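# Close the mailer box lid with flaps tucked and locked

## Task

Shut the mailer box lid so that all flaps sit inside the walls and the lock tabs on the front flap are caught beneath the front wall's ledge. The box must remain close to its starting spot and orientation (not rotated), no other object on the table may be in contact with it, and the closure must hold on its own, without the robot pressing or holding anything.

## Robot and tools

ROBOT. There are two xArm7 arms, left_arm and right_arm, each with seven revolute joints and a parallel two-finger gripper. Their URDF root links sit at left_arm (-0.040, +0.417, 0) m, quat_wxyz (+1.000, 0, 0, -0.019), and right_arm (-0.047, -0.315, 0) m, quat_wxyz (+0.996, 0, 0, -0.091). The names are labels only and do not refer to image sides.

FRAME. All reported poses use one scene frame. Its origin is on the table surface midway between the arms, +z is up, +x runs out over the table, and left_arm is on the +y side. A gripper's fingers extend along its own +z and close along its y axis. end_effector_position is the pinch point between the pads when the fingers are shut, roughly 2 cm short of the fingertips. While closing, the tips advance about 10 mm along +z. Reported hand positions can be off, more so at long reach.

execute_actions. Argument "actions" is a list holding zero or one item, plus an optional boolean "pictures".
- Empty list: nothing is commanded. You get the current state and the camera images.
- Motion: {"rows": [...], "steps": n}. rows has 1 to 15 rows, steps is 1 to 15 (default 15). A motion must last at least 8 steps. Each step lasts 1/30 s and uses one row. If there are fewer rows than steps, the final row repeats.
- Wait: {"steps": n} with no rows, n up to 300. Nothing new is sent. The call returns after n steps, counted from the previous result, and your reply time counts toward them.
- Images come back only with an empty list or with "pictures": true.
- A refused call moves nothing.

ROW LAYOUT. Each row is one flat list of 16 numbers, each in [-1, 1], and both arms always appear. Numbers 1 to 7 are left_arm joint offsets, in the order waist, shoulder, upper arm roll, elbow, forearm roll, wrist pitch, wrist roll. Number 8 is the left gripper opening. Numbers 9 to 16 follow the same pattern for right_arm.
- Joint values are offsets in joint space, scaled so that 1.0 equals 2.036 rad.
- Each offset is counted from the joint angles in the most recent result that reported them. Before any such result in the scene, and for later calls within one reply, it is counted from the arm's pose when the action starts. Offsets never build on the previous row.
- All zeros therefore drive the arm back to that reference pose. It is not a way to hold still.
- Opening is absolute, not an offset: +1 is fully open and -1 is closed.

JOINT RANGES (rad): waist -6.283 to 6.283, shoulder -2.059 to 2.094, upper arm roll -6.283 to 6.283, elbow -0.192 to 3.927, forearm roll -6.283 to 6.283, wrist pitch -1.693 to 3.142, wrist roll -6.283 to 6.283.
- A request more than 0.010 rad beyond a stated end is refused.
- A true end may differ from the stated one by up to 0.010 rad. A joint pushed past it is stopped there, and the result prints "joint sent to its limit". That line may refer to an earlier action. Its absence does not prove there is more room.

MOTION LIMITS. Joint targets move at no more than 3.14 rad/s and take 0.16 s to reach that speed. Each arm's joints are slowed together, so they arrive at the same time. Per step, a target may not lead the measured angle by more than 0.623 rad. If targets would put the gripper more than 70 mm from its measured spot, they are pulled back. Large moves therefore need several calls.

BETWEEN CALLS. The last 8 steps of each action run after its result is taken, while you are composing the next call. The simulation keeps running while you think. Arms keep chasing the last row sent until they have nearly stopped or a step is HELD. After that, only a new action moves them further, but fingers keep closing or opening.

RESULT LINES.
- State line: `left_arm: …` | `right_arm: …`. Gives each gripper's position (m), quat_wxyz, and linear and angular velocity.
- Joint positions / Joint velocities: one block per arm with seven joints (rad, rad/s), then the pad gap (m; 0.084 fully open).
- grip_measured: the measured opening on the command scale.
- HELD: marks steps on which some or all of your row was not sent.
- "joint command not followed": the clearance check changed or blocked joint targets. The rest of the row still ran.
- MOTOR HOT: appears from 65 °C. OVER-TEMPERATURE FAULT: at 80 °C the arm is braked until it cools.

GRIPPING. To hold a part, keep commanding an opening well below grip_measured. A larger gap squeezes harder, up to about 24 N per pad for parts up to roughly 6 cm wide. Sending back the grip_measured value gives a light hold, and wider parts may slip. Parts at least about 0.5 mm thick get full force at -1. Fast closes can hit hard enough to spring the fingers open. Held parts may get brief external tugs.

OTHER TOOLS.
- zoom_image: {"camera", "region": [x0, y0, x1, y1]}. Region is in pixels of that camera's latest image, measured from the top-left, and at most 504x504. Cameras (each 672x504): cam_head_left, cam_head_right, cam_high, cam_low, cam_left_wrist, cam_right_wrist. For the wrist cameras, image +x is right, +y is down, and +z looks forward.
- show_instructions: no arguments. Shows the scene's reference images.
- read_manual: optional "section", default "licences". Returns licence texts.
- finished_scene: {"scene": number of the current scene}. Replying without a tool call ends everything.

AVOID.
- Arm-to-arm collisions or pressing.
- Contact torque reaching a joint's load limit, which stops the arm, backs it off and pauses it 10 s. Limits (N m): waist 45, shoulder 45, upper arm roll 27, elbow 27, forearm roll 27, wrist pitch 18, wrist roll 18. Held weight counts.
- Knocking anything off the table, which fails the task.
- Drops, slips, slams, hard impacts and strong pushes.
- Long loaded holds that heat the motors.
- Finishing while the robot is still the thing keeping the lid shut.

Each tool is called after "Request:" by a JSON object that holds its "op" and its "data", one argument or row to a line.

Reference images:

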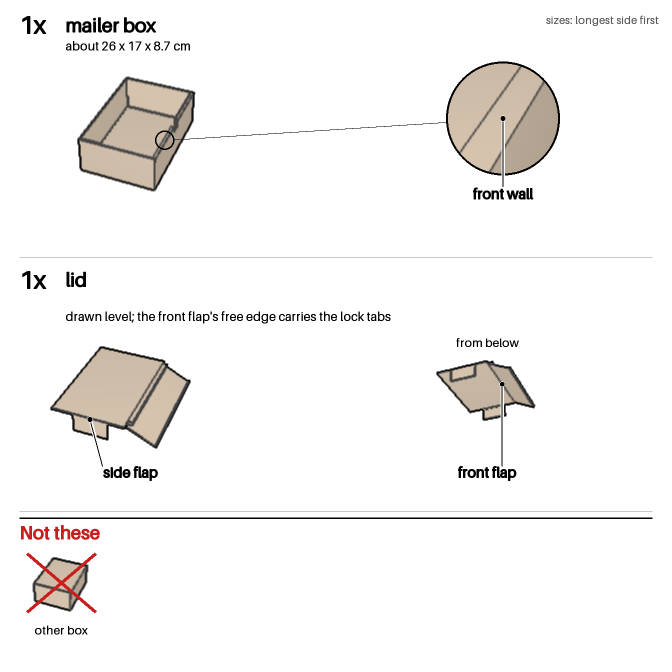

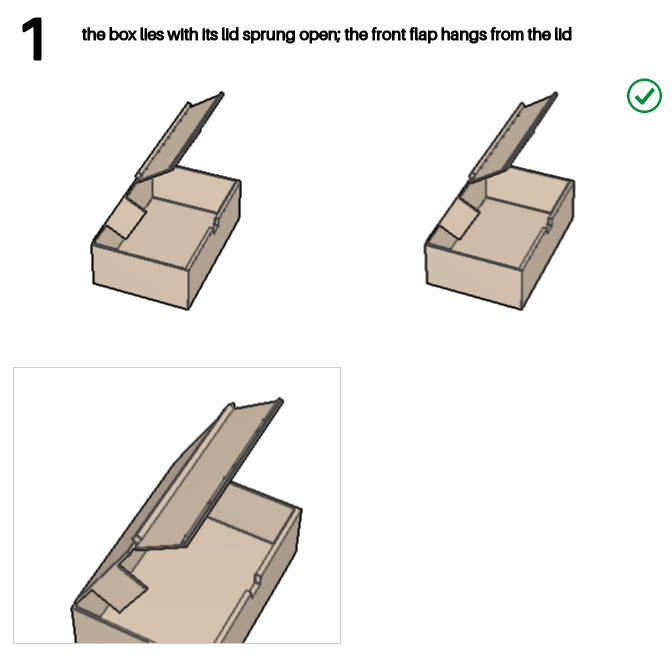

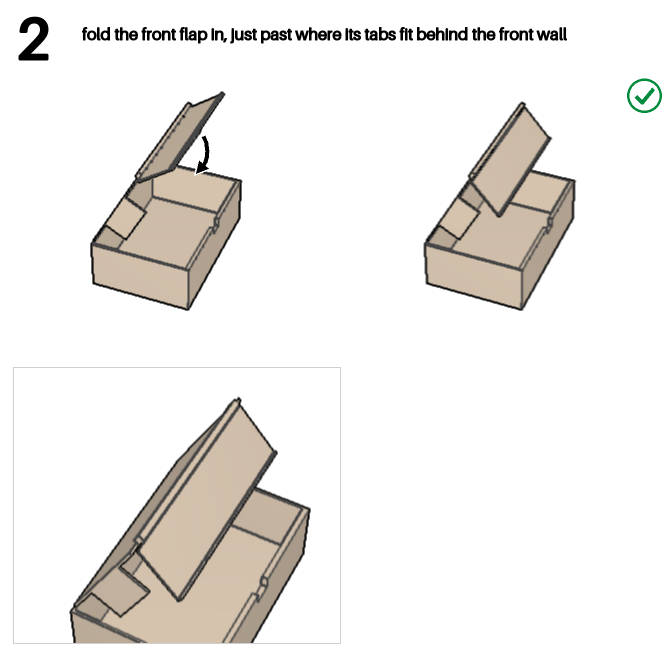

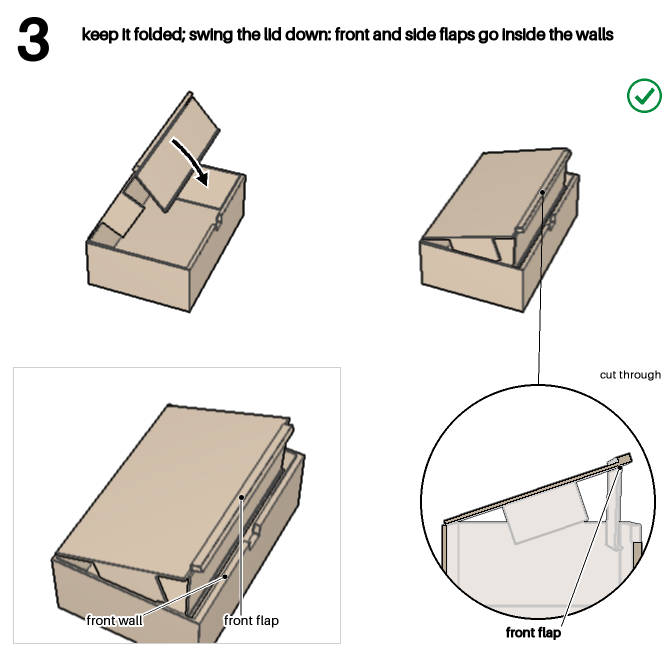

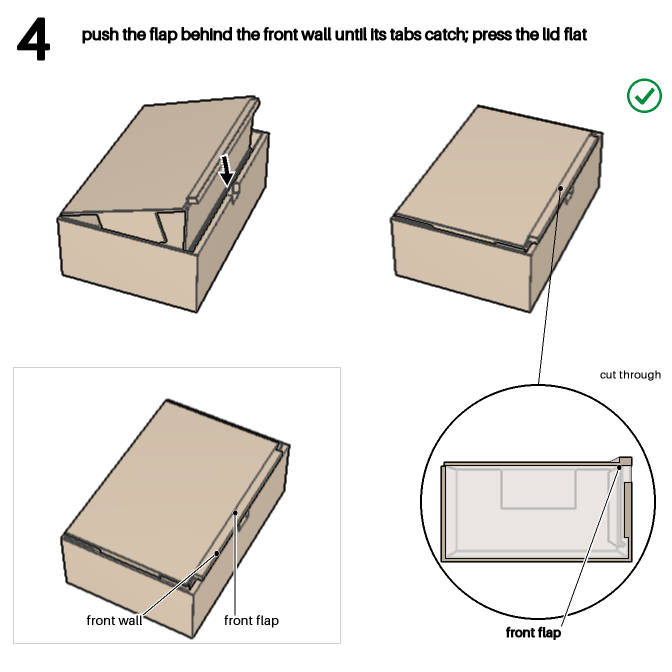

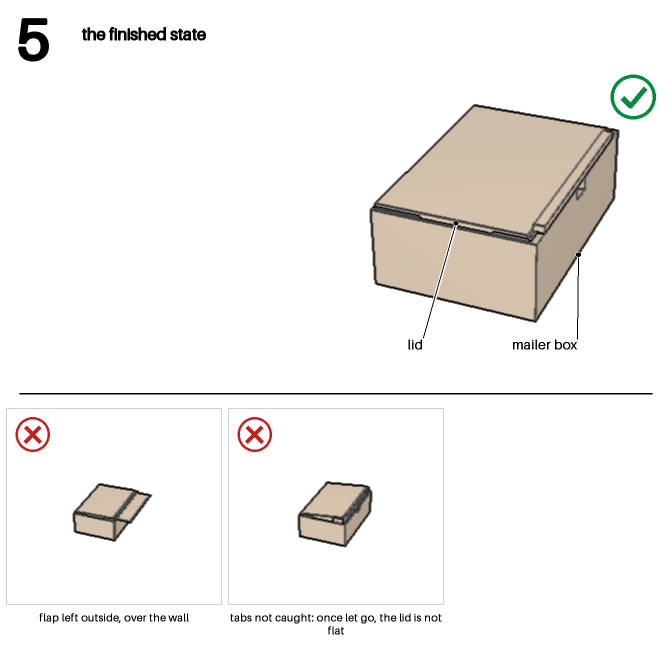

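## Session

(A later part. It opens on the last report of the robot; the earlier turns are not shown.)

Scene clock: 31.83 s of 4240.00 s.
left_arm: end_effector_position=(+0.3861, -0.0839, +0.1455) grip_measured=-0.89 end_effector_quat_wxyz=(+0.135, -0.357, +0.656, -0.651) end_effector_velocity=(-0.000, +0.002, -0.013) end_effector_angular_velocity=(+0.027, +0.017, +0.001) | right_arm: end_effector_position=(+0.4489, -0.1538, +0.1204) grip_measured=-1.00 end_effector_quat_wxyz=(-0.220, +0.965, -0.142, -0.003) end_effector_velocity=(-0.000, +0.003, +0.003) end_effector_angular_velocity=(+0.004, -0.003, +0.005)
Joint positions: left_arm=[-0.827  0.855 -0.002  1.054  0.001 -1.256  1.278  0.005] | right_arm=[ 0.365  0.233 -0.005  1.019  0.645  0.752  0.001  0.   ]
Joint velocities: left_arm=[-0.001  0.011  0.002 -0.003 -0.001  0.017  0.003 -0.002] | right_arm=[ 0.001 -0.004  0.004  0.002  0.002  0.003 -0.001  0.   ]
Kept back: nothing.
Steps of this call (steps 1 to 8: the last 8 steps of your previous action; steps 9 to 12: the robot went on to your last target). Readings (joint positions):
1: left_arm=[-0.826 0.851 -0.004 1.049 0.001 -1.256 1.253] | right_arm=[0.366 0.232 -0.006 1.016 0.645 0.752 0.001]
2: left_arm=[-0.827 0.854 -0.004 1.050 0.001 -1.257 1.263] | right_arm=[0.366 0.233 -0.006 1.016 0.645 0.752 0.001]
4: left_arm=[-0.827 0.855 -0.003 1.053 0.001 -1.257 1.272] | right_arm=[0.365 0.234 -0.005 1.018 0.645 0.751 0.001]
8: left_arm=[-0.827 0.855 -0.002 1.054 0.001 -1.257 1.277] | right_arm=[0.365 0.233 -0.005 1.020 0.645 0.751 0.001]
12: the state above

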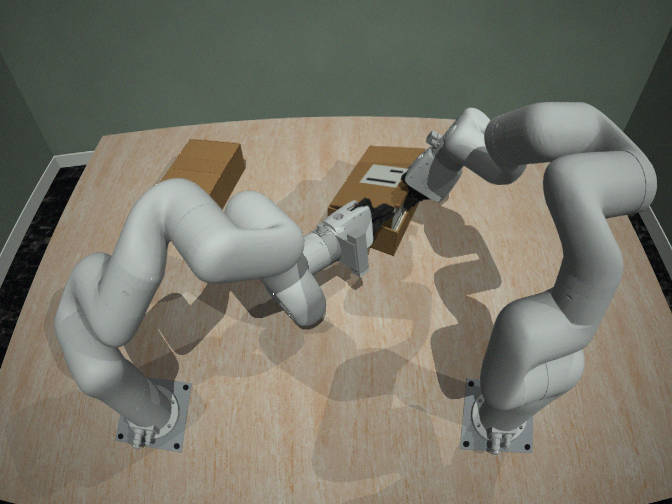

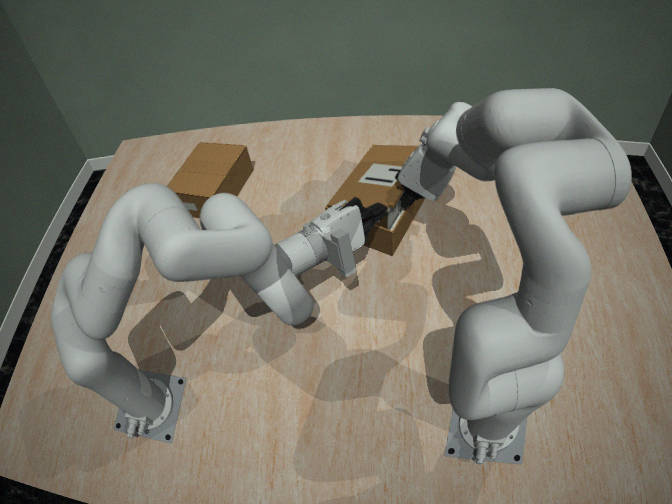

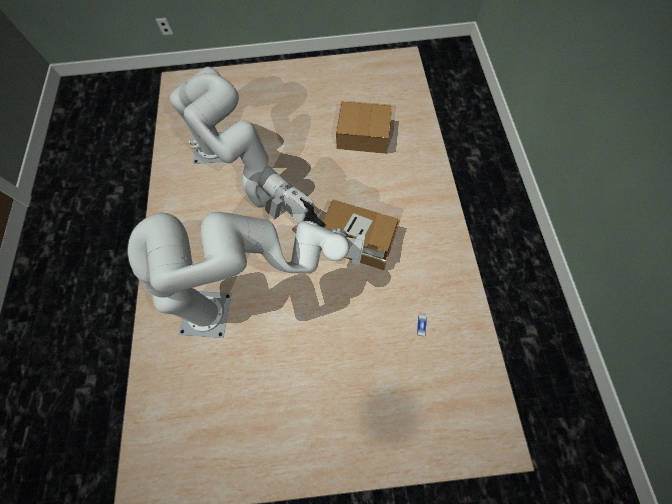

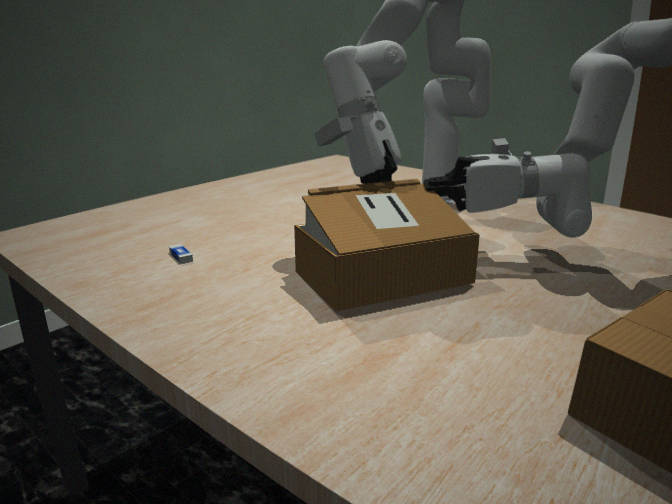

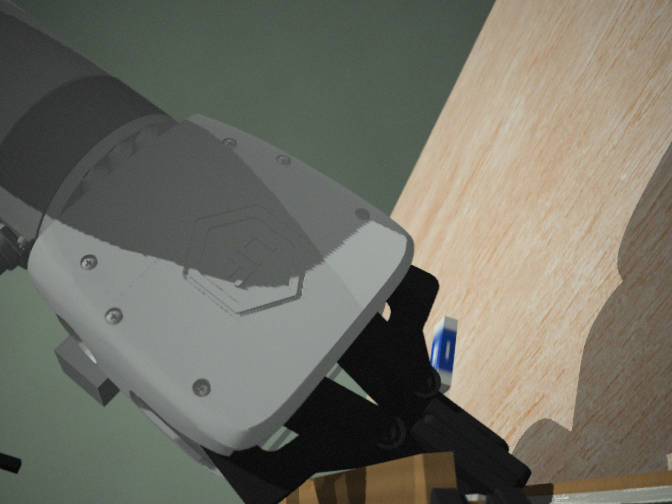

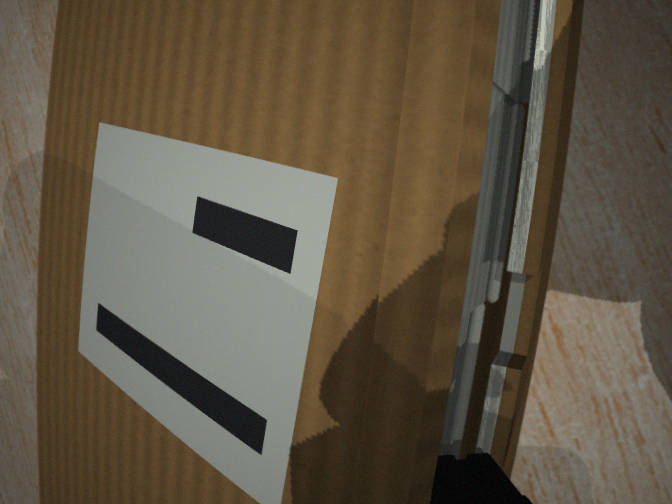

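Request:
{"op": "execute_actions", "data": {
  "actions": [
    {"rows":[[-0.003,0.015,0,0.006,0,0,0.05,-1,-0.03,0,0,0,0,0,0,-1]],"steps":12}
  ]
}}

Request:
{"op": "execute_actions", "data": {
  "actions": [
    {"rows":[[0,0,0,0,0,0,0,-1,0,-0.03,0,0.05,0,0,0,-1]],"steps":12}
  ]
}}

Request:
{"op": "execute_actions", "data": {
  "actions": [
    {"rows":[[0,0,0,0,0,0,0,-1,0.04,0,0,0,0,0,0,-1]],"steps":12}
  ]
}}

Request:
{"op": "execute_actions", "data": {
  "actions": [
    {"steps":12}
  ],
  "pictures": true
}}

Scene clock: 32.30 s of 4240.00 s.
left_arm: end_effector_position=(+0.3845, -0.0856, +0.1398) grip_measured=-0.90 end_effector_quat_wxyz=(+0.149, -0.342, +0.666, -0.646) end_effector_velocity=(-0.034, -0.022, -0.102) end_effector_angular_velocity=(+0.479, -0.375, -0.136) | right_arm: end_effector_position=(+0.4527, -0.1658, +0.1206) grip_measured=-1.00 end_effector_quat_wxyz=(-0.221, +0.963, -0.154, -0.001) end_effector_velocity=(+0.075, -0.227, +0.004) end_effector_angular_velocity=(-0.015, -0.024, -0.456)
Joint positions: left_arm=[-0.83   0.868 -0.003  1.06   0.002 -1.257  1.325  0.004] | right_arm=[0.336 0.233 0.    1.02  0.646 0.752 0.001 0.   ]
Joint velocities: left_arm=[-0.048  0.201 -0.013  0.075  0.006 -0.001  0.61  -0.   ] | right_arm=[-0.385 -0.001 -0.065  0.01   0.002 -0.013  0.001  0.   ]
Steps of this call (steps 1 to 10: the robot went on to your last target; steps 11 to 14: the first 4 steps of this action). Readings (joint positions):
11: left_arm=[-0.827 0.856 -0.002 1.054 0.001 -1.256 1.279] | right_arm=[0.365 0.233 -0.004 1.019 0.645 0.752 0.001]
12: left_arm=[-0.828 0.857 -0.002 1.055 0.001 -1.256 1.287] | right_arm=[0.360 0.233 -0.002 1.019 0.645 0.752 0.001]
14: the state above

Scene clock: 32.70 s of 4240.00 s.
left_arm: end_effector_position=(+0.3828, -0.0861, +0.1310) grip_measured=-0.90 end_effector_quat_wxyz=(+0.164, -0.324, +0.679, -0.638) end_effector_velocity=(+0.013, +0.012, +0.012) end_effector_angular_velocity=(-0.035, -0.029, +0.035) | right_arm: end_effector_position=(+0.4735, -0.1812, +0.1446) grip_measured=-1.00 end_effector_quat_wxyz=(-0.228, +0.959, -0.165, +0.027) end_effector_velocity=(+0.290, +0.026, +0.452) end_effector_angular_velocity=(+0.107, -0.976, -0.008)
Joint positions: left_arm=[-0.833  0.885 -0.002  1.066  0.001 -1.257  1.379  0.005] | right_arm=[ 0.305  0.213 -0.004  1.053  0.645  0.753  0.001  0.   ]
Joint velocities: left_arm=[ 0.009 -0.001  0.014  0.004 -0.016 -0.041 -0.008  0.02 ] | right_arm=[-0.002 -0.363 -0.013  0.618 -0.012 -0.002  0.001  0.   ]
Steps of this call (steps 1 to 8: the last 8 steps of your previous action; steps 9 to 12: the first 4 steps of this action, its rows measured from where the robot was after step 8). Readings (joint positions):
8: left_arm=[-0.833 0.885 -0.003 1.066 0.001 -1.257 1.379] | right_arm=[0.305 0.233 -0.003 1.019 0.645 0.752 0.001]
9: left_arm=[-0.833 0.885 -0.002 1.066 0.001 -1.257 1.379] | right_arm=[0.306 0.233 -0.003 1.020 0.645 0.752 0.001]
10: left_arm=[-0.833 0.885 -0.002 1.066 0.001 -1.257 1.379] | right_arm=[0.305 0.231 -0.003 1.023 0.645 0.752 0.001]
12: the state above

Scene clock: 33.10 s of 4240.00 s.
left_arm: end_effector_position=(+0.3822, -0.0865, +0.1307) grip_measured=-0.90 end_effector_quat_wxyz=(+0.164, -0.324, +0.679, -0.638) end_effector_velocity=(+0.000, -0.000, +0.000) end_effector_angular_velocity=(+0.000, -0.002, -0.001) | right_arm: end_effector_position=(+0.4975, -0.1608, +0.1951) grip_measured=-1.00 end_effector_quat_wxyz=(-0.243, +0.957, -0.138, +0.073) end_effector_velocity=(-0.090, +0.324, +0.005) end_effector_angular_velocity=(+0.015, -0.001, +0.594)
Joint positions: left_arm=[-0.834  0.885 -0.003  1.066  0.001 -1.256  1.379  0.004] | right_arm=[ 0.342  0.174 -0.009  1.118  0.645  0.751  0.001  0.   ]
Joint velocities: left_arm=[ 0.001  0.    -0.     0.001  0.001 -0.     0.001  0.   ] | right_arm=[ 0.525 -0.003  0.067  0.006  0.001  0.007  0.     0.   ]
Steps of this call (steps 1 to 8: the last 8 steps of your previous action; steps 9 to 12: the first 4 steps of this action, its rows measured from where the robot was after step 8). Readings (joint positions):
8: left_arm=[-0.834 0.885 -0.003 1.066 0.001 -1.256 1.379] | right_arm=[0.306 0.173 -0.003 1.119 0.645 0.752 0.001]
9: left_arm=[-0.834 0.885 -0.003 1.066 0.001 -1.257 1.379] | right_arm=[0.306 0.174 -0.003 1.118 0.645 0.752 0.001]
10: left_arm=[-0.834 0.885 -0.003 1.066 0.001 -1.256 1.379] | right_arm=[0.312 0.174 -0.005 1.118 0.645 0.752 0.001]
12: the state above

Scene clock: 33.50 s of 4240.00 s.
left_arm: end_effector_position=(+0.3821, -0.0866, +0.1307) grip_measured=-0.90 end_effector_quat_wxyz=(+0.164, -0.324, +0.679, -0.638) end_effector_velocity=(+0.001, +0.001, -0.000) end_effector_angular_velocity=(+0.001, -0.001, +0.001) | right_arm: end_effector_position=(+0.4895, -0.1343, +0.1957) grip_measured=-1.00 end_effector_quat_wxyz=(-0.246, +0.960, -0.114, +0.068) end_effector_velocity=(-0.005, +0.014, -0.001) end_effector_angular_velocity=(+0.003, +0.005, +0.027)
Joint positions: left_arm=[-0.834  0.885 -0.003  1.066  0.001 -1.256  1.379  0.004] | right_arm=[ 0.386  0.173 -0.004  1.119  0.645  0.752  0.001  0.   ]
Joint velocities: left_arm=[ 0.001  0.     0.001 -0.001  0.001 -0.     0.001  0.   ] | right_arm=[ 0.01   0.002  0.016 -0.     0.     0.003 -0.     0.   ]
Kept back: nothing.
Steps of this call (steps 1 to 8: the last 8 steps of your previous action; steps 9 to 12: the robot went on to your last target). Readings (joint positions):
1: left_arm=[-0.834 0.885 -0.003 1.066 0.001 -1.256 1.379] | right_arm=[0.359 0.174 -0.005 1.118 0.645 0.752 0.001]
2: left_arm=[-0.834 0.885 -0.003 1.066 0.001 -1.256 1.379] | right_arm=[0.371 0.174 -0.000 1.118 0.645 0.752 0.001]
4: left_arm=[-0.834 0.885 -0.003 1.066 0.001 -1.256 1.379] | right_arm=[0.384 0.174 0.004 1.118 0.645 0.753 0.001]
8: left_arm=[-0.834 0.885 -0.003 1.066 0.001 -1.256 1.379] | right_arm=[0.386 0.173 -0.004 1.119 0.645 0.752 0.001]
12: the state above

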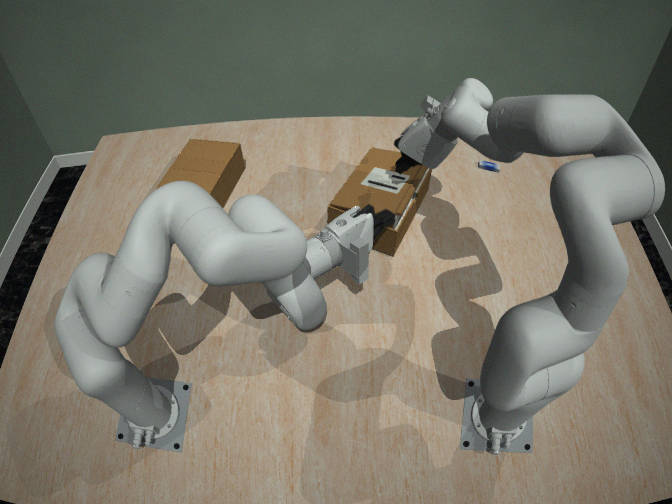

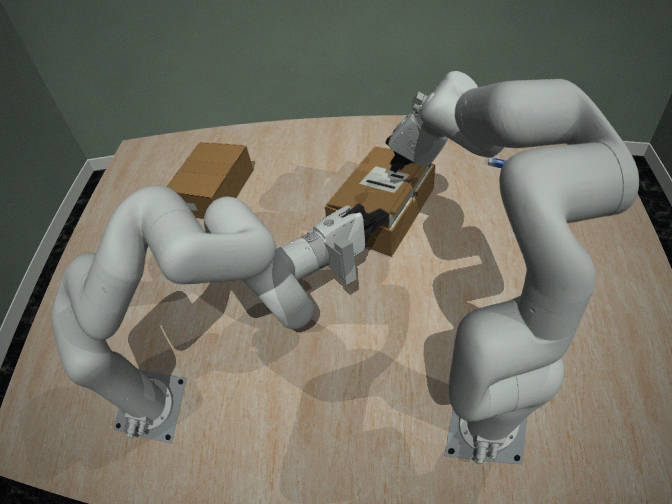

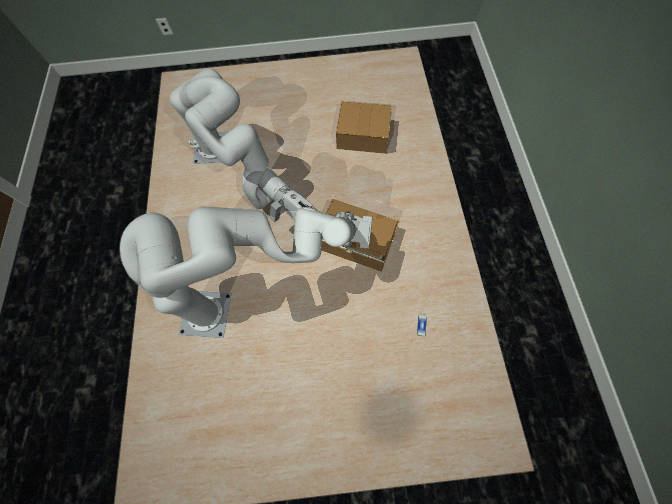

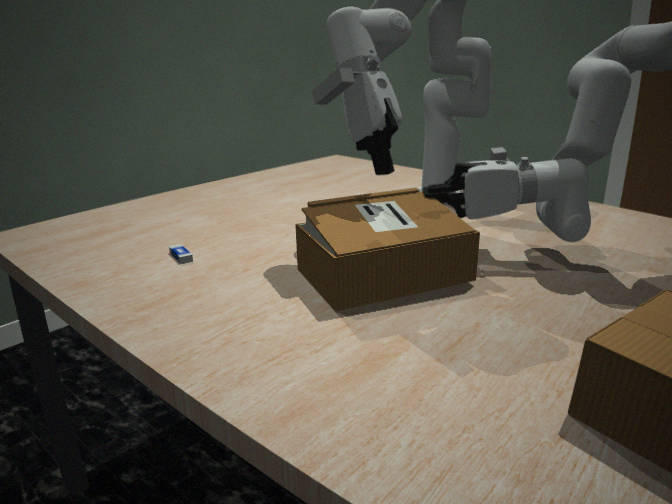

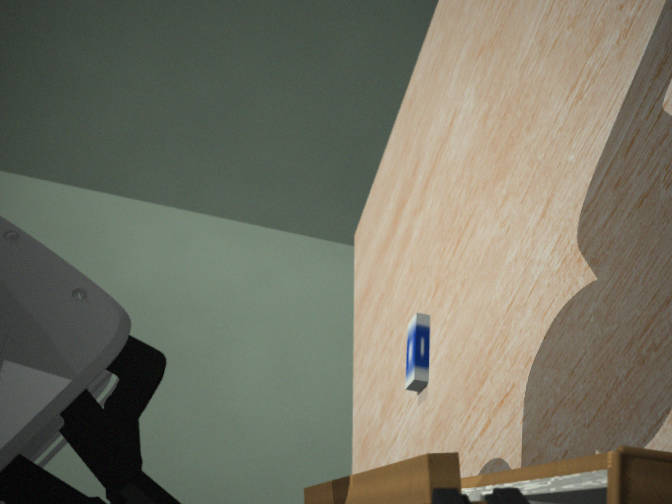

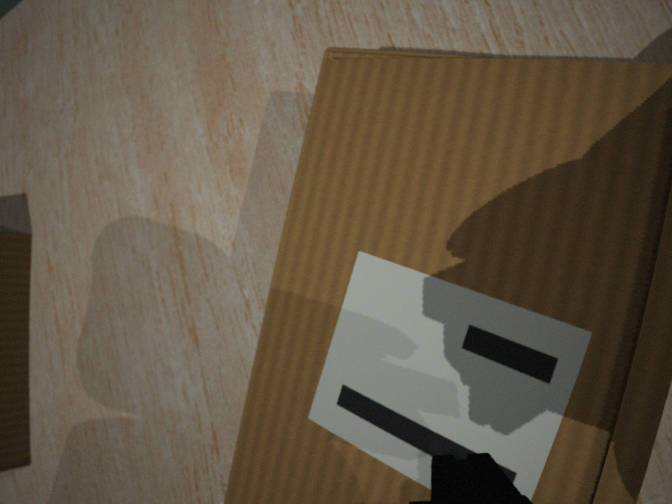

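Request:
{"op": "execute_actions", "data": {
  "actions": [
    {"rows":[[0,0,0,0,0,0,0,-1,0.025,0.04,0,0,0,0,0,-1]],"steps":12}
  ]
}}

Request:
{"op": "execute_actions", "data": {
  "actions": [
    {"rows":[[0,0,0,0,0,0,0,-0.6,0,0,0,0,0,0,0,-1]],"steps":9}
  ]
}}

Request:
{"op": "execute_actions", "data": {
  "actions": [
    {"rows":[[0,-0.025,0,-0.12,0,-0.1,0,-0.6,0,0,0,0,0,0,0,-1]],"steps":12}
  ]
}}

Request:
{"op": "execute_actions", "data": {
  "actions": [
    {"rows":[[0,0,0,0,0,0,0,-0.6,0,0.033,0,0,0,0,0,-1]],"steps":12}
  ]
}}

Request:
{"op": "execute_actions", "data": {
  "actions": [
    {"steps":12}
  ],
  "pictures": true
}}

Scene clock: 34.07 s of 4240.00 s.
left_arm: end_effector_position=(+0.3821, -0.0866, +0.1307) grip_measured=-0.90 end_effector_quat_wxyz=(+0.164, -0.324, +0.679, -0.638) end_effector_velocity=(+0.001, +0.001, +0.000) end_effector_angular_velocity=(-0.000, -0.000, +0.002) | right_arm: end_effector_position=(+0.4850, -0.1239, +0.1779) grip_measured=-1.00 end_effector_quat_wxyz=(-0.241, +0.963, -0.108, +0.052) end_effector_velocity=(-0.135, +0.174, -0.333) end_effector_angular_velocity=(-0.127, +0.599, +0.357)
Joint positions: left_arm=[-0.834  0.885 -0.003  1.066  0.001 -1.256  1.379  0.004] | right_arm=[ 0.409  0.209 -0.007  1.124  0.645  0.75   0.001  0.   ]
Joint velocities: left_arm=[ 0.001 -0.     0.    -0.    -0.001 -0.    -0.    -0.   ] | right_arm=[ 0.321  0.554  0.031 -0.048 -0.001  0.013  0.001  0.   ]
Steps of this call (steps 1 to 13: the robot went on to your last target; steps 14 to 17: the first 4 steps of this action). Readings (joint positions):
14: left_arm=[-0.834 0.885 -0.003 1.066 0.001 -1.256 1.379] | right_arm=[0.387 0.173 -0.003 1.119 0.645 0.752 0.001]
15: left_arm=[-0.834 0.885 -0.003 1.066 0.001 -1.256 1.379] | right_arm=[0.391 0.178 -0.005 1.120 0.645 0.751 0.001]
17: the state above

Scene clock: 34.37 s of 4240.00 s.
left_arm: end_effector_position=(+0.3821, -0.0866, +0.1307) grip_measured=-0.88 end_effector_quat_wxyz=(+0.164, -0.324, +0.679, -0.638) end_effector_velocity=(-0.000, -0.000, +0.000) end_effector_angular_velocity=(+0.001, -0.003, -0.002) | right_arm: end_effector_position=(+0.4735, -0.1102, +0.1518) grip_measured=-1.00 end_effector_quat_wxyz=(-0.234, +0.967, -0.100, +0.026) end_effector_velocity=(+0.005, -0.005, +0.004) end_effector_angular_velocity=(+0.000, -0.011, -0.012)
Joint positions: left_arm=[-0.834  0.885 -0.003  1.066  0.001 -1.256  1.379  0.005] | right_arm=[ 0.436  0.253 -0.006  1.12   0.645  0.751  0.001  0.   ]
Joint velocities: left_arm=[-0.    -0.     0.    -0.001  0.002 -0.001  0.002  0.11 ] | right_arm=[-0.002 -0.002 -0.009  0.007  0.001 -0.003  0.001  0.   ]
Steps of this call (steps 1 to 8: the last 8 steps of your previous action; step 9: the first step of this action, its rows measured from where the robot was after step 8). Readings (joint positions):
8: left_arm=[-0.834 0.885 -0.003 1.066 0.001 -1.256 1.379] | right_arm=[0.436 0.253 -0.005 1.120 0.645 0.751 0.001]
9: the state above

Scene clock: 34.77 s of 4240.00 s.
left_arm: end_effector_position=(+0.3708, -0.0731, +0.1309) grip_measured=-0.62 end_effector_quat_wxyz=(+0.164, -0.323, +0.677, -0.641) end_effector_velocity=(-0.239, +0.284, -0.032) end_effector_angular_velocity=(-0.051, -0.040, -0.000) | right_arm: end_effector_position=(+0.4732, -0.1099, +0.1517) grip_measured=-1.00 end_effector_quat_wxyz=(-0.234, +0.967, -0.100, +0.026) end_effector_velocity=(+0.000, +0.001, +0.002) end_effector_angular_velocity=(+0.001, -0.002, +0.001)
Joint positions: left_arm=[-0.834  0.87  -0.003  1.005  0.002 -1.312  1.379  0.017] | right_arm=[ 0.436  0.253 -0.005  1.12   0.645  0.751  0.001  0.   ]
Joint velocities: left_arm=[-0.001 -0.284  0.    -1.277 -0.001 -1.057 -0.001  0.   ] | right_arm=[ 0.001 -0.003 -0.     0.001  0.     0.002  0.     0.   ]
Steps of this call (steps 1 to 8: the last 8 steps of your previous action; steps 9 to 12: the first 4 steps of this action, its rows measured from where the robot was after step 8). Readings (joint positions):
8: left_arm=[-0.834 0.885 -0.003 1.066 0.002 -1.257 1.379] | right_arm=[0.436 0.253 -0.005 1.120 0.645 0.751 0.001]
9: left_arm=[-0.834 0.885 -0.003 1.066 0.002 -1.257 1.379] | right_arm=[0.436 0.253 -0.005 1.120 0.645 0.751 0.001]
10: left_arm=[-0.834 0.883 -0.003 1.059 0.002 -1.263 1.379] | right_arm=[0.436 0.253 -0.005 1.120 0.645 0.751 0.001]
12: the state above

Scene clock: 35.17 s of 4240.00 s.
left_arm: end_effector_position=(+0.3362, -0.0322, +0.1264) grip_measured=-0.62 end_effector_quat_wxyz=(+0.164, -0.323, +0.676, -0.642) end_effector_velocity=(+0.002, -0.003, -0.002) end_effector_angular_velocity=(+0.003, +0.003, -0.000) | right_arm: end_effector_position=(+0.4714, -0.1107, +0.1362) grip_measured=-1.00 end_effector_quat_wxyz=(-0.229, +0.968, -0.103, +0.014) end_effector_velocity=(-0.078, -0.022, -0.273) end_effector_angular_velocity=(-0.127, +0.496, -0.002)
Joint positions: left_arm=[-0.834  0.835 -0.003  0.827  0.002 -1.457  1.379  0.017] | right_arm=[ 0.436  0.284 -0.005  1.124  0.646  0.75   0.001  0.   ]
Joint velocities: left_arm=[-0.001  0.005  0.     0.011 -0.001  0.011 -0.001 -0.   ] | right_arm=[-0.003  0.454 -0.003 -0.051 -0.001  0.008  0.002  0.   ]
Steps of this call (steps 1 to 8: the last 8 steps of your previous action; steps 9 to 12: the first 4 steps of this action, its rows measured from where the robot was after step 8). Readings (joint positions):
8: left_arm=[-0.834 0.835 -0.003 0.826 0.002 -1.456 1.379] | right_arm=[0.436 0.253 -0.005 1.120 0.645 0.751 0.001]
9: left_arm=[-0.834 0.835 -0.003 0.826 0.002 -1.457 1.379] | right_arm=[0.436 0.253 -0.005 1.120 0.645 0.751 0.001]
10: left_arm=[-0.834 0.835 -0.003 0.826 0.002 -1.457 1.379] | right_arm=[0.436 0.258 -0.005 1.121 0.645 0.751 0.001]
12: the state above

Scene clock: 35.57 s of 4240.00 s.
left_arm: end_effector_position=(+0.3362, -0.0321, +0.1259) grip_measured=-0.62 end_effector_quat_wxyz=(+0.164, -0.323, +0.676, -0.641) end_effector_velocity=(-0.000, +0.000, -0.000) end_effector_angular_velocity=(+0.000, +0.001, +0.000) | right_arm: end_effector_position=(+0.4648, -0.1121, +0.1152) grip_measured=-1.00 end_effector_quat_wxyz=(-0.223, +0.969, -0.107, -0.004) end_effector_velocity=(-0.000, -0.001, -0.001) end_effector_angular_velocity=(-0.000, +0.002, -0.001)
Joint positions: left_arm=[-0.834  0.835 -0.003  0.827  0.002 -1.456  1.379  0.017] | right_arm=[ 0.436  0.319 -0.005  1.12   0.645  0.751  0.001  0.   ]
Joint velocities: left_arm=[ 0.    -0.    -0.001 -0.002 -0.    -0.001  0.    -0.   ] | right_arm=[-0.001  0.001 -0.    -0.     0.     0.001 -0.     0.   ]
Kept back: nothing.
Steps of this call (steps 1 to 8: the last 8 steps of your previous action; steps 9 to 12: the robot went on to your last target). Readings (joint positions):
1: left_arm=[-0.834 0.835 -0.003 0.827 0.002 -1.456 1.379] | right_arm=[0.436 0.298 -0.005 1.121 0.645 0.751 0.001]
2: left_arm=[-0.834 0.835 -0.003 0.827 0.002 -1.456 1.379] | right_arm=[0.436 0.309 -0.005 1.118 0.645 0.752 0.001]
4: left_arm=[-0.834 0.835 -0.003 0.827 0.002 -1.456 1.379] | right_arm=[0.436 0.318 -0.005 1.117 0.646 0.752 0.001]
8: left_arm=[-0.834 0.835 -0.003 0.827 0.002 -1.456 1.379] | right_arm=[0.436 0.319 -0.005 1.120 0.645 0.751 0.001]
12: the state above

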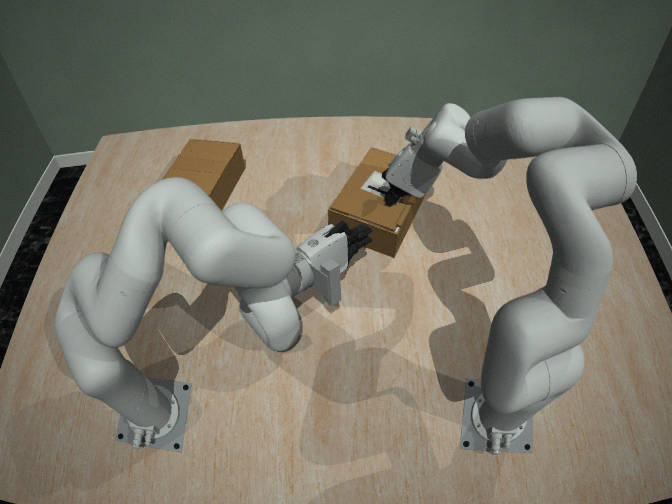

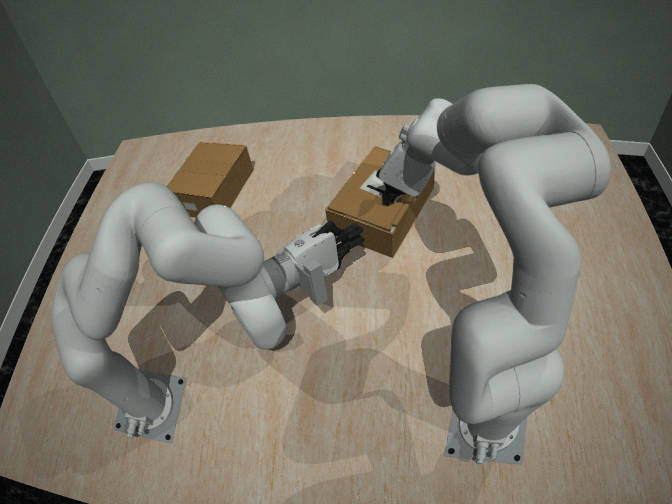

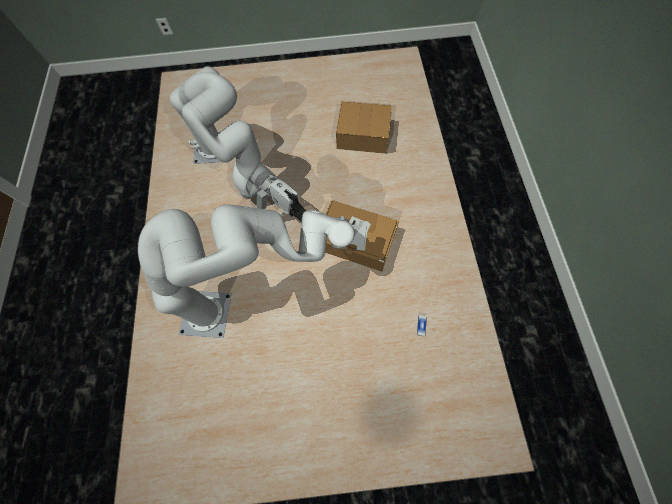

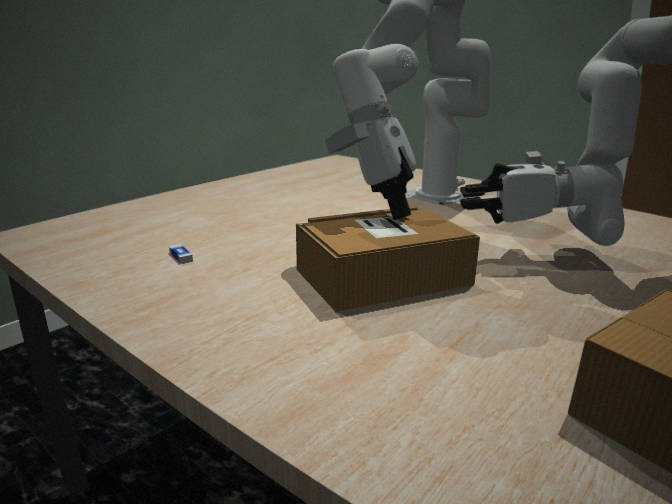

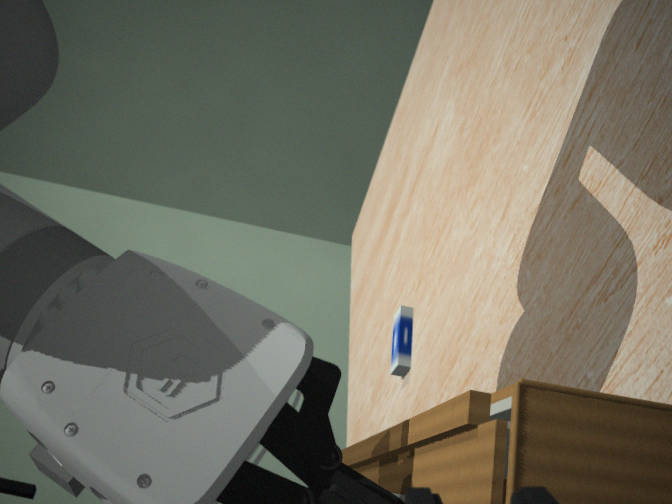

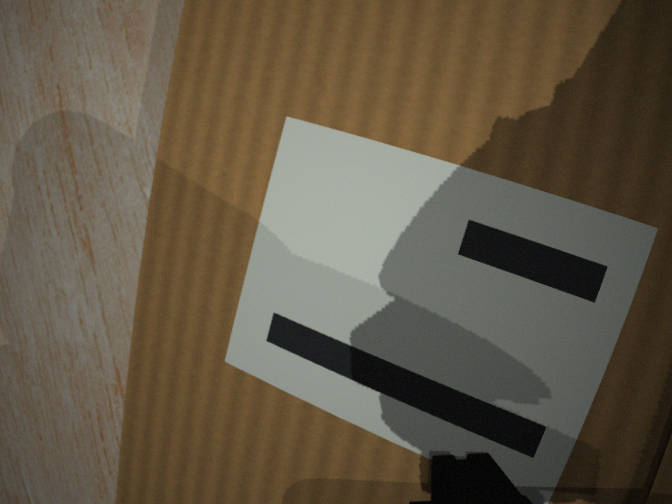

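Request:
{"op": "execute_actions", "data": {
  "actions": [
    {"rows":[[0,0,0,0,0,0,0,-0.6,0,0.004,0,0,0,0,0,-1]],"steps":10}
  ]
}}

Request:
{"op": "execute_actions", "data": {
  "actions": [
    {"rows":[[0,0,0,0,0,0,0,-0.6,-0.01,-0.001,0,0,0,0,0,-1],[0,0,0,0,0,0,0,-0.6,-0.02,-0.001,0,0,0,0,0,-1],[0,0,0,0,0,0,0,-0.6,-0.028,-0.001,0,0,0,0,0,-1],[0,0,0,0,0,0,0,-0.6,-0.032,-0.001,0,0,0,0,0,-1],[0,0,0,0,0,0,0,-0.6,-0.036,-0.001,0,0,0,0,0,-1],[0,0,0,0,0,0,0,-0.6,-0.04,-0.001,0,0,0,0,0,-1],[0,0,0,0,0,0,0,-0.6,-0.044,-0.001,0,0,0,0,0,-1],[0,0,0,0,0,0,0,-0.6,-0.048,-0.001,0,0,0,0,0,-1],[0,0,0,0,0,0,0,-0.6,-0.052,-0.001,0,0,0,0,0,-1],[0,0,0,0,0,0,0,-0.6,-0.057,-0.001,0,0,0,0,0,-1]]}
  ]
}}

Request:
{"op": "execute_actions", "data": {
  "actions": [
    {"rows":[[0,0,0,0,0,0,0,-0.6,0.004,-0.08,0,0,0,0,0,-1]]}
  ]
}}

Request:
{"op": "execute_actions", "data": {
  "actions": [
    {"steps":12}
  ],
  "pictures": true
}}

Scene clock: 36.27 s of 4240.00 s.
left_arm: end_effector_position=(+0.3362, -0.0321, +0.1259) grip_measured=-0.62 end_effector_quat_wxyz=(+0.164, -0.323, +0.676, -0.641) end_effector_velocity=(+0.001, +0.001, +0.000) end_effector_angular_velocity=(-0.001, -0.001, +0.001) | right_arm: end_effector_position=(+0.4647, -0.1121, +0.1145) grip_measured=-1.00 end_effector_quat_wxyz=(-0.222, +0.969, -0.107, -0.005) end_effector_velocity=(+0.001, +0.001, -0.013) end_effector_angular_velocity=(-0.003, +0.020, -0.000)
Joint positions: left_arm=[-0.834  0.835 -0.003  0.826  0.002 -1.456  1.379  0.017] | right_arm=[ 0.436  0.321 -0.005  1.12   0.645  0.751  0.001  0.   ]
Joint velocities: left_arm=[ 0.001  0.     0.     0.     0.    -0.001  0.     0.   ] | right_arm=[-0.     0.036  0.001  0.016  0.002  0.001  0.001  0.   ]
Steps of this call (steps 1 to 19: the robot went on to your last target; steps 20 to 21: the first 2 steps of this action). Readings (joint positions):
20: left_arm=[-0.834 0.835 -0.003 0.826 0.002 -1.456 1.379] | right_arm=[0.436 0.320 -0.005 1.120 0.645 0.751 0.001]
21: the state above

Scene clock: 36.77 s of 4240.00 s.
left_arm: end_effector_position=(+0.3362, -0.0321, +0.1259) grip_measured=-0.62 end_effector_quat_wxyz=(+0.164, -0.323, +0.676, -0.641) end_effector_velocity=(+0.000, +0.000, +0.000) end_effector_angular_velocity=(+0.000, -0.000, +0.001) | right_arm: end_effector_position=(+0.4750, -0.1390, +0.1139) grip_measured=-1.00 end_effector_quat_wxyz=(-0.223, +0.966, -0.133, +0.001) end_effector_velocity=(+0.079, -0.230, +0.002) end_effector_angular_velocity=(-0.030, -0.020, -0.434)
Joint positions: left_arm=[-0.834  0.835 -0.003  0.827  0.002 -1.456  1.379  0.017] | right_arm=[ 0.382  0.324 -0.004  1.123  0.646  0.751  0.001  0.   ]
Joint velocities: left_arm=[ 0.001 -0.     0.    -0.    -0.    -0.001 -0.     0.   ] | right_arm=[-0.353 -0.007 -0.081 -0.001 -0.003 -0.012  0.002  0.   ]
Steps of this call (steps 1 to 8: the last 8 steps of your previous action; steps 9 to 15: the first 7 steps of this action, its rows measured from where the robot was after step 8). Readings (joint positions):
8: left_arm=[-0.834 0.835 -0.003 0.827 0.002 -1.456 1.379] | right_arm=[0.436 0.324 -0.005 1.123 0.646 0.751 0.001]
9: left_arm=[-0.834 0.835 -0.003 0.827 0.002 -1.456 1.379] | right_arm=[0.436 0.325 -0.005 1.123 0.646 0.751 0.001]
10: left_arm=[-0.834 0.835 -0.003 0.827 0.002 -1.456 1.379] | right_arm=[0.433 0.324 -0.004 1.123 0.646 0.752 0.001]
12: left_arm=[-0.834 0.835 -0.003 0.827 0.002 -1.456 1.379] | right_arm=[0.418 0.324 0.001 1.123 0.646 0.752 0.000]
15: the state above

Scene clock: 37.27 s of 4240.00 s.
left_arm: end_effector_position=(+0.3362, -0.0321, +0.1259) grip_measured=-0.62 end_effector_quat_wxyz=(+0.164, -0.323, +0.676, -0.641) end_effector_velocity=(+0.001, +0.001, -0.000) end_effector_angular_velocity=(+0.000, -0.000, +0.002) | right_arm: end_effector_position=(+0.4989, -0.1669, +0.1826) grip_measured=-1.00 end_effector_quat_wxyz=(-0.240, +0.958, -0.146, +0.065) end_effector_velocity=(+0.096, +0.039, +0.407) end_effector_angular_velocity=(+0.109, -0.755, +0.036)
Joint positions: left_arm=[-0.834  0.835 -0.003  0.827  0.002 -1.456  1.379  0.017] | right_arm=[ 0.329  0.2   -0.007  1.123  0.645  0.751  0.001  0.   ]
Joint velocities: left_arm=[ 0.001  0.     0.001  0.001 -0.     0.001 -0.    -0.   ] | right_arm=[ 0.038 -0.615  0.009  0.133  0.005 -0.019 -0.001  0.   ]
Steps of this call (steps 1 to 8: the last 8 steps of your previous action; steps 9 to 15: the first 7 steps of this action, its rows measured from where the robot was after step 8). Readings (joint positions):
8: left_arm=[-0.834 0.835 -0.003 0.827 0.002 -1.456 1.379] | right_arm=[0.324 0.323 -0.006 1.122 0.646 0.751 0.001]
9: left_arm=[-0.834 0.835 -0.003 0.827 0.002 -1.456 1.379] | right_arm=[0.323 0.323 -0.006 1.122 0.646 0.751 0.001]
10: left_arm=[-0.834 0.835 -0.003 0.827 0.002 -1.456 1.379] | right_arm=[0.323 0.318 -0.006 1.121 0.645 0.751 0.001]
12: left_arm=[-0.834 0.835 -0.003 0.827 0.002 -1.456 1.379] | right_arm=[0.325 0.279 -0.007 1.111 0.645 0.753 0.001]
15: the state above

Scene clock: 37.67 s of 4240.00 s.
left_arm: end_effector_position=(+0.3362, -0.0321, +0.1259) grip_measured=-0.62 end_effector_quat_wxyz=(+0.164, -0.323, +0.676, -0.641) end_effector_velocity=(+0.000, +0.000, +0.000) end_effector_angular_velocity=(-0.001, -0.000, +0.001) | right_arm: end_effector_position=(+0.5005, -0.1645, +0.2036) grip_measured=-1.00 end_effector_quat_wxyz=(-0.246, +0.956, -0.140, +0.081) end_effector_velocity=(+0.004, +0.001, +0.010) end_effector_angular_velocity=(+0.003, -0.020, +0.001)
Joint positions: left_arm=[-0.834  0.835 -0.003  0.827  0.002 -1.456  1.379  0.017] | right_arm=[ 0.332  0.161 -0.006  1.121  0.646  0.751  0.001  0.   ]
Joint velocities: left_arm=[ 0.     0.    -0.     0.    -0.001 -0.    -0.    -0.   ] | right_arm=[ 0.001 -0.009  0.     0.01   0.001 -0.001 -0.001  0.   ]
Kept back: nothing.
Steps of this call (steps 1 to 8: the last 8 steps of your previous action; steps 9 to 12: the robot went on to your last target). Readings (joint positions):
1: left_arm=[-0.834 0.835 -0.003 0.827 0.002 -1.456 1.379] | right_arm=[0.330 0.183 -0.007 1.127 0.645 0.750 0.001]
2: left_arm=[-0.834 0.835 -0.003 0.827 0.002 -1.456 1.379] | right_arm=[0.331 0.172 -0.006 1.128 0.645 0.750 0.001]
4: left_arm=[-0.834 0.835 -0.003 0.827 0.002 -1.456 1.379] | right_arm=[0.332 0.164 -0.006 1.125 0.645 0.751 0.001]
8: left_arm=[-0.834 0.835 -0.003 0.827 0.002 -1.456 1.379] | right_arm=[0.332 0.163 -0.006 1.120 0.646 0.752 0.001]
12: the state above

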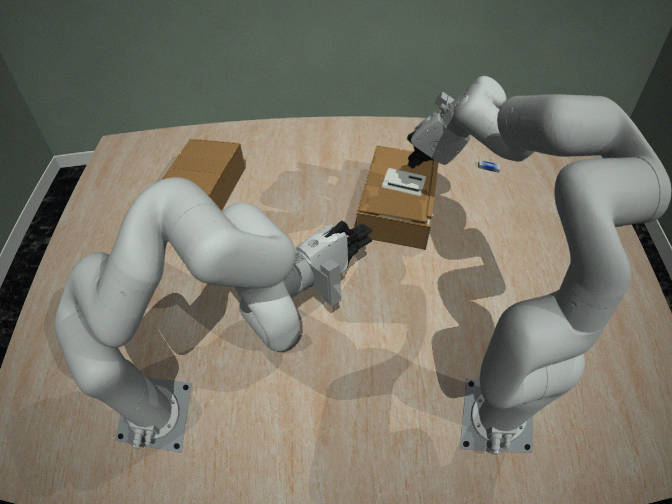

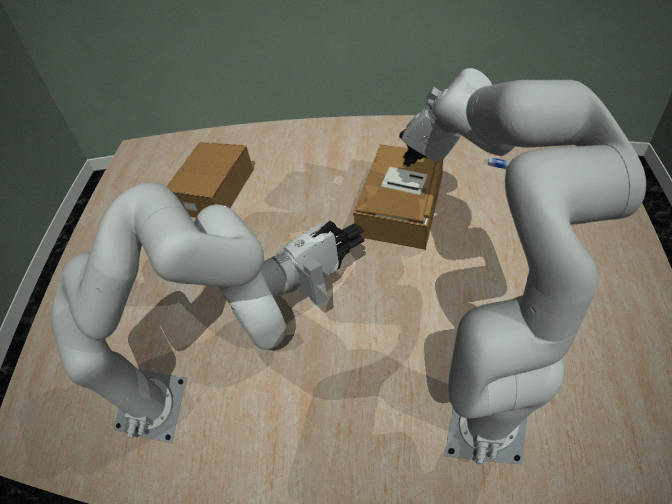

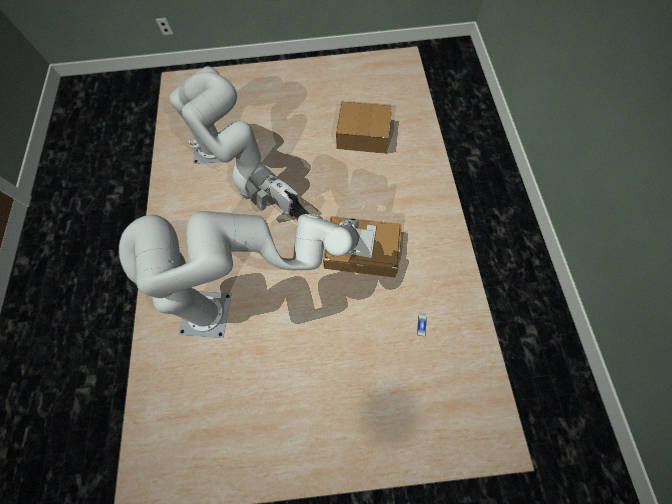

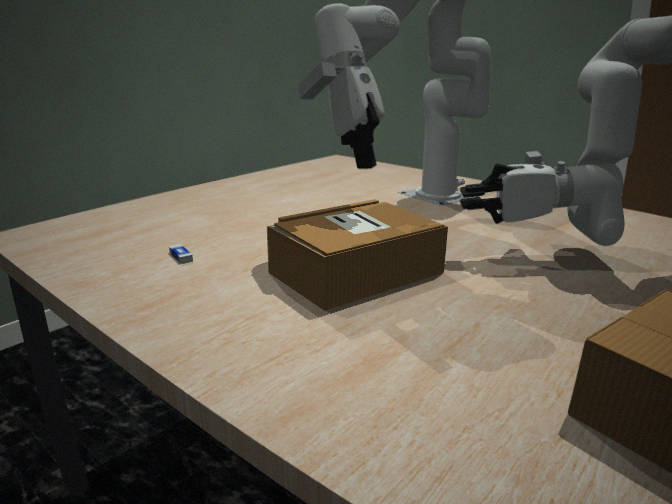

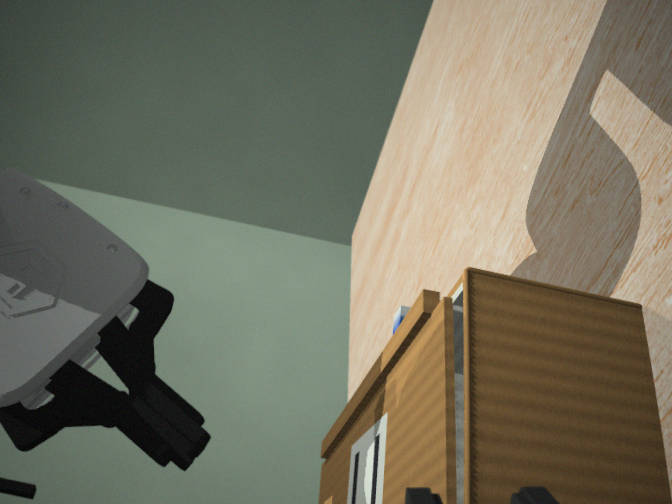

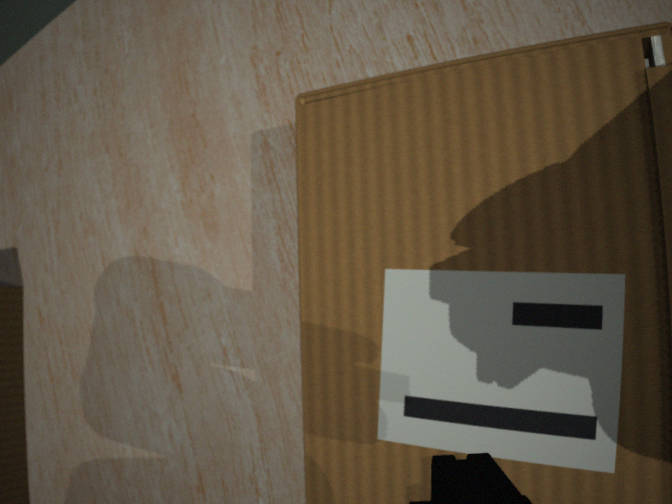

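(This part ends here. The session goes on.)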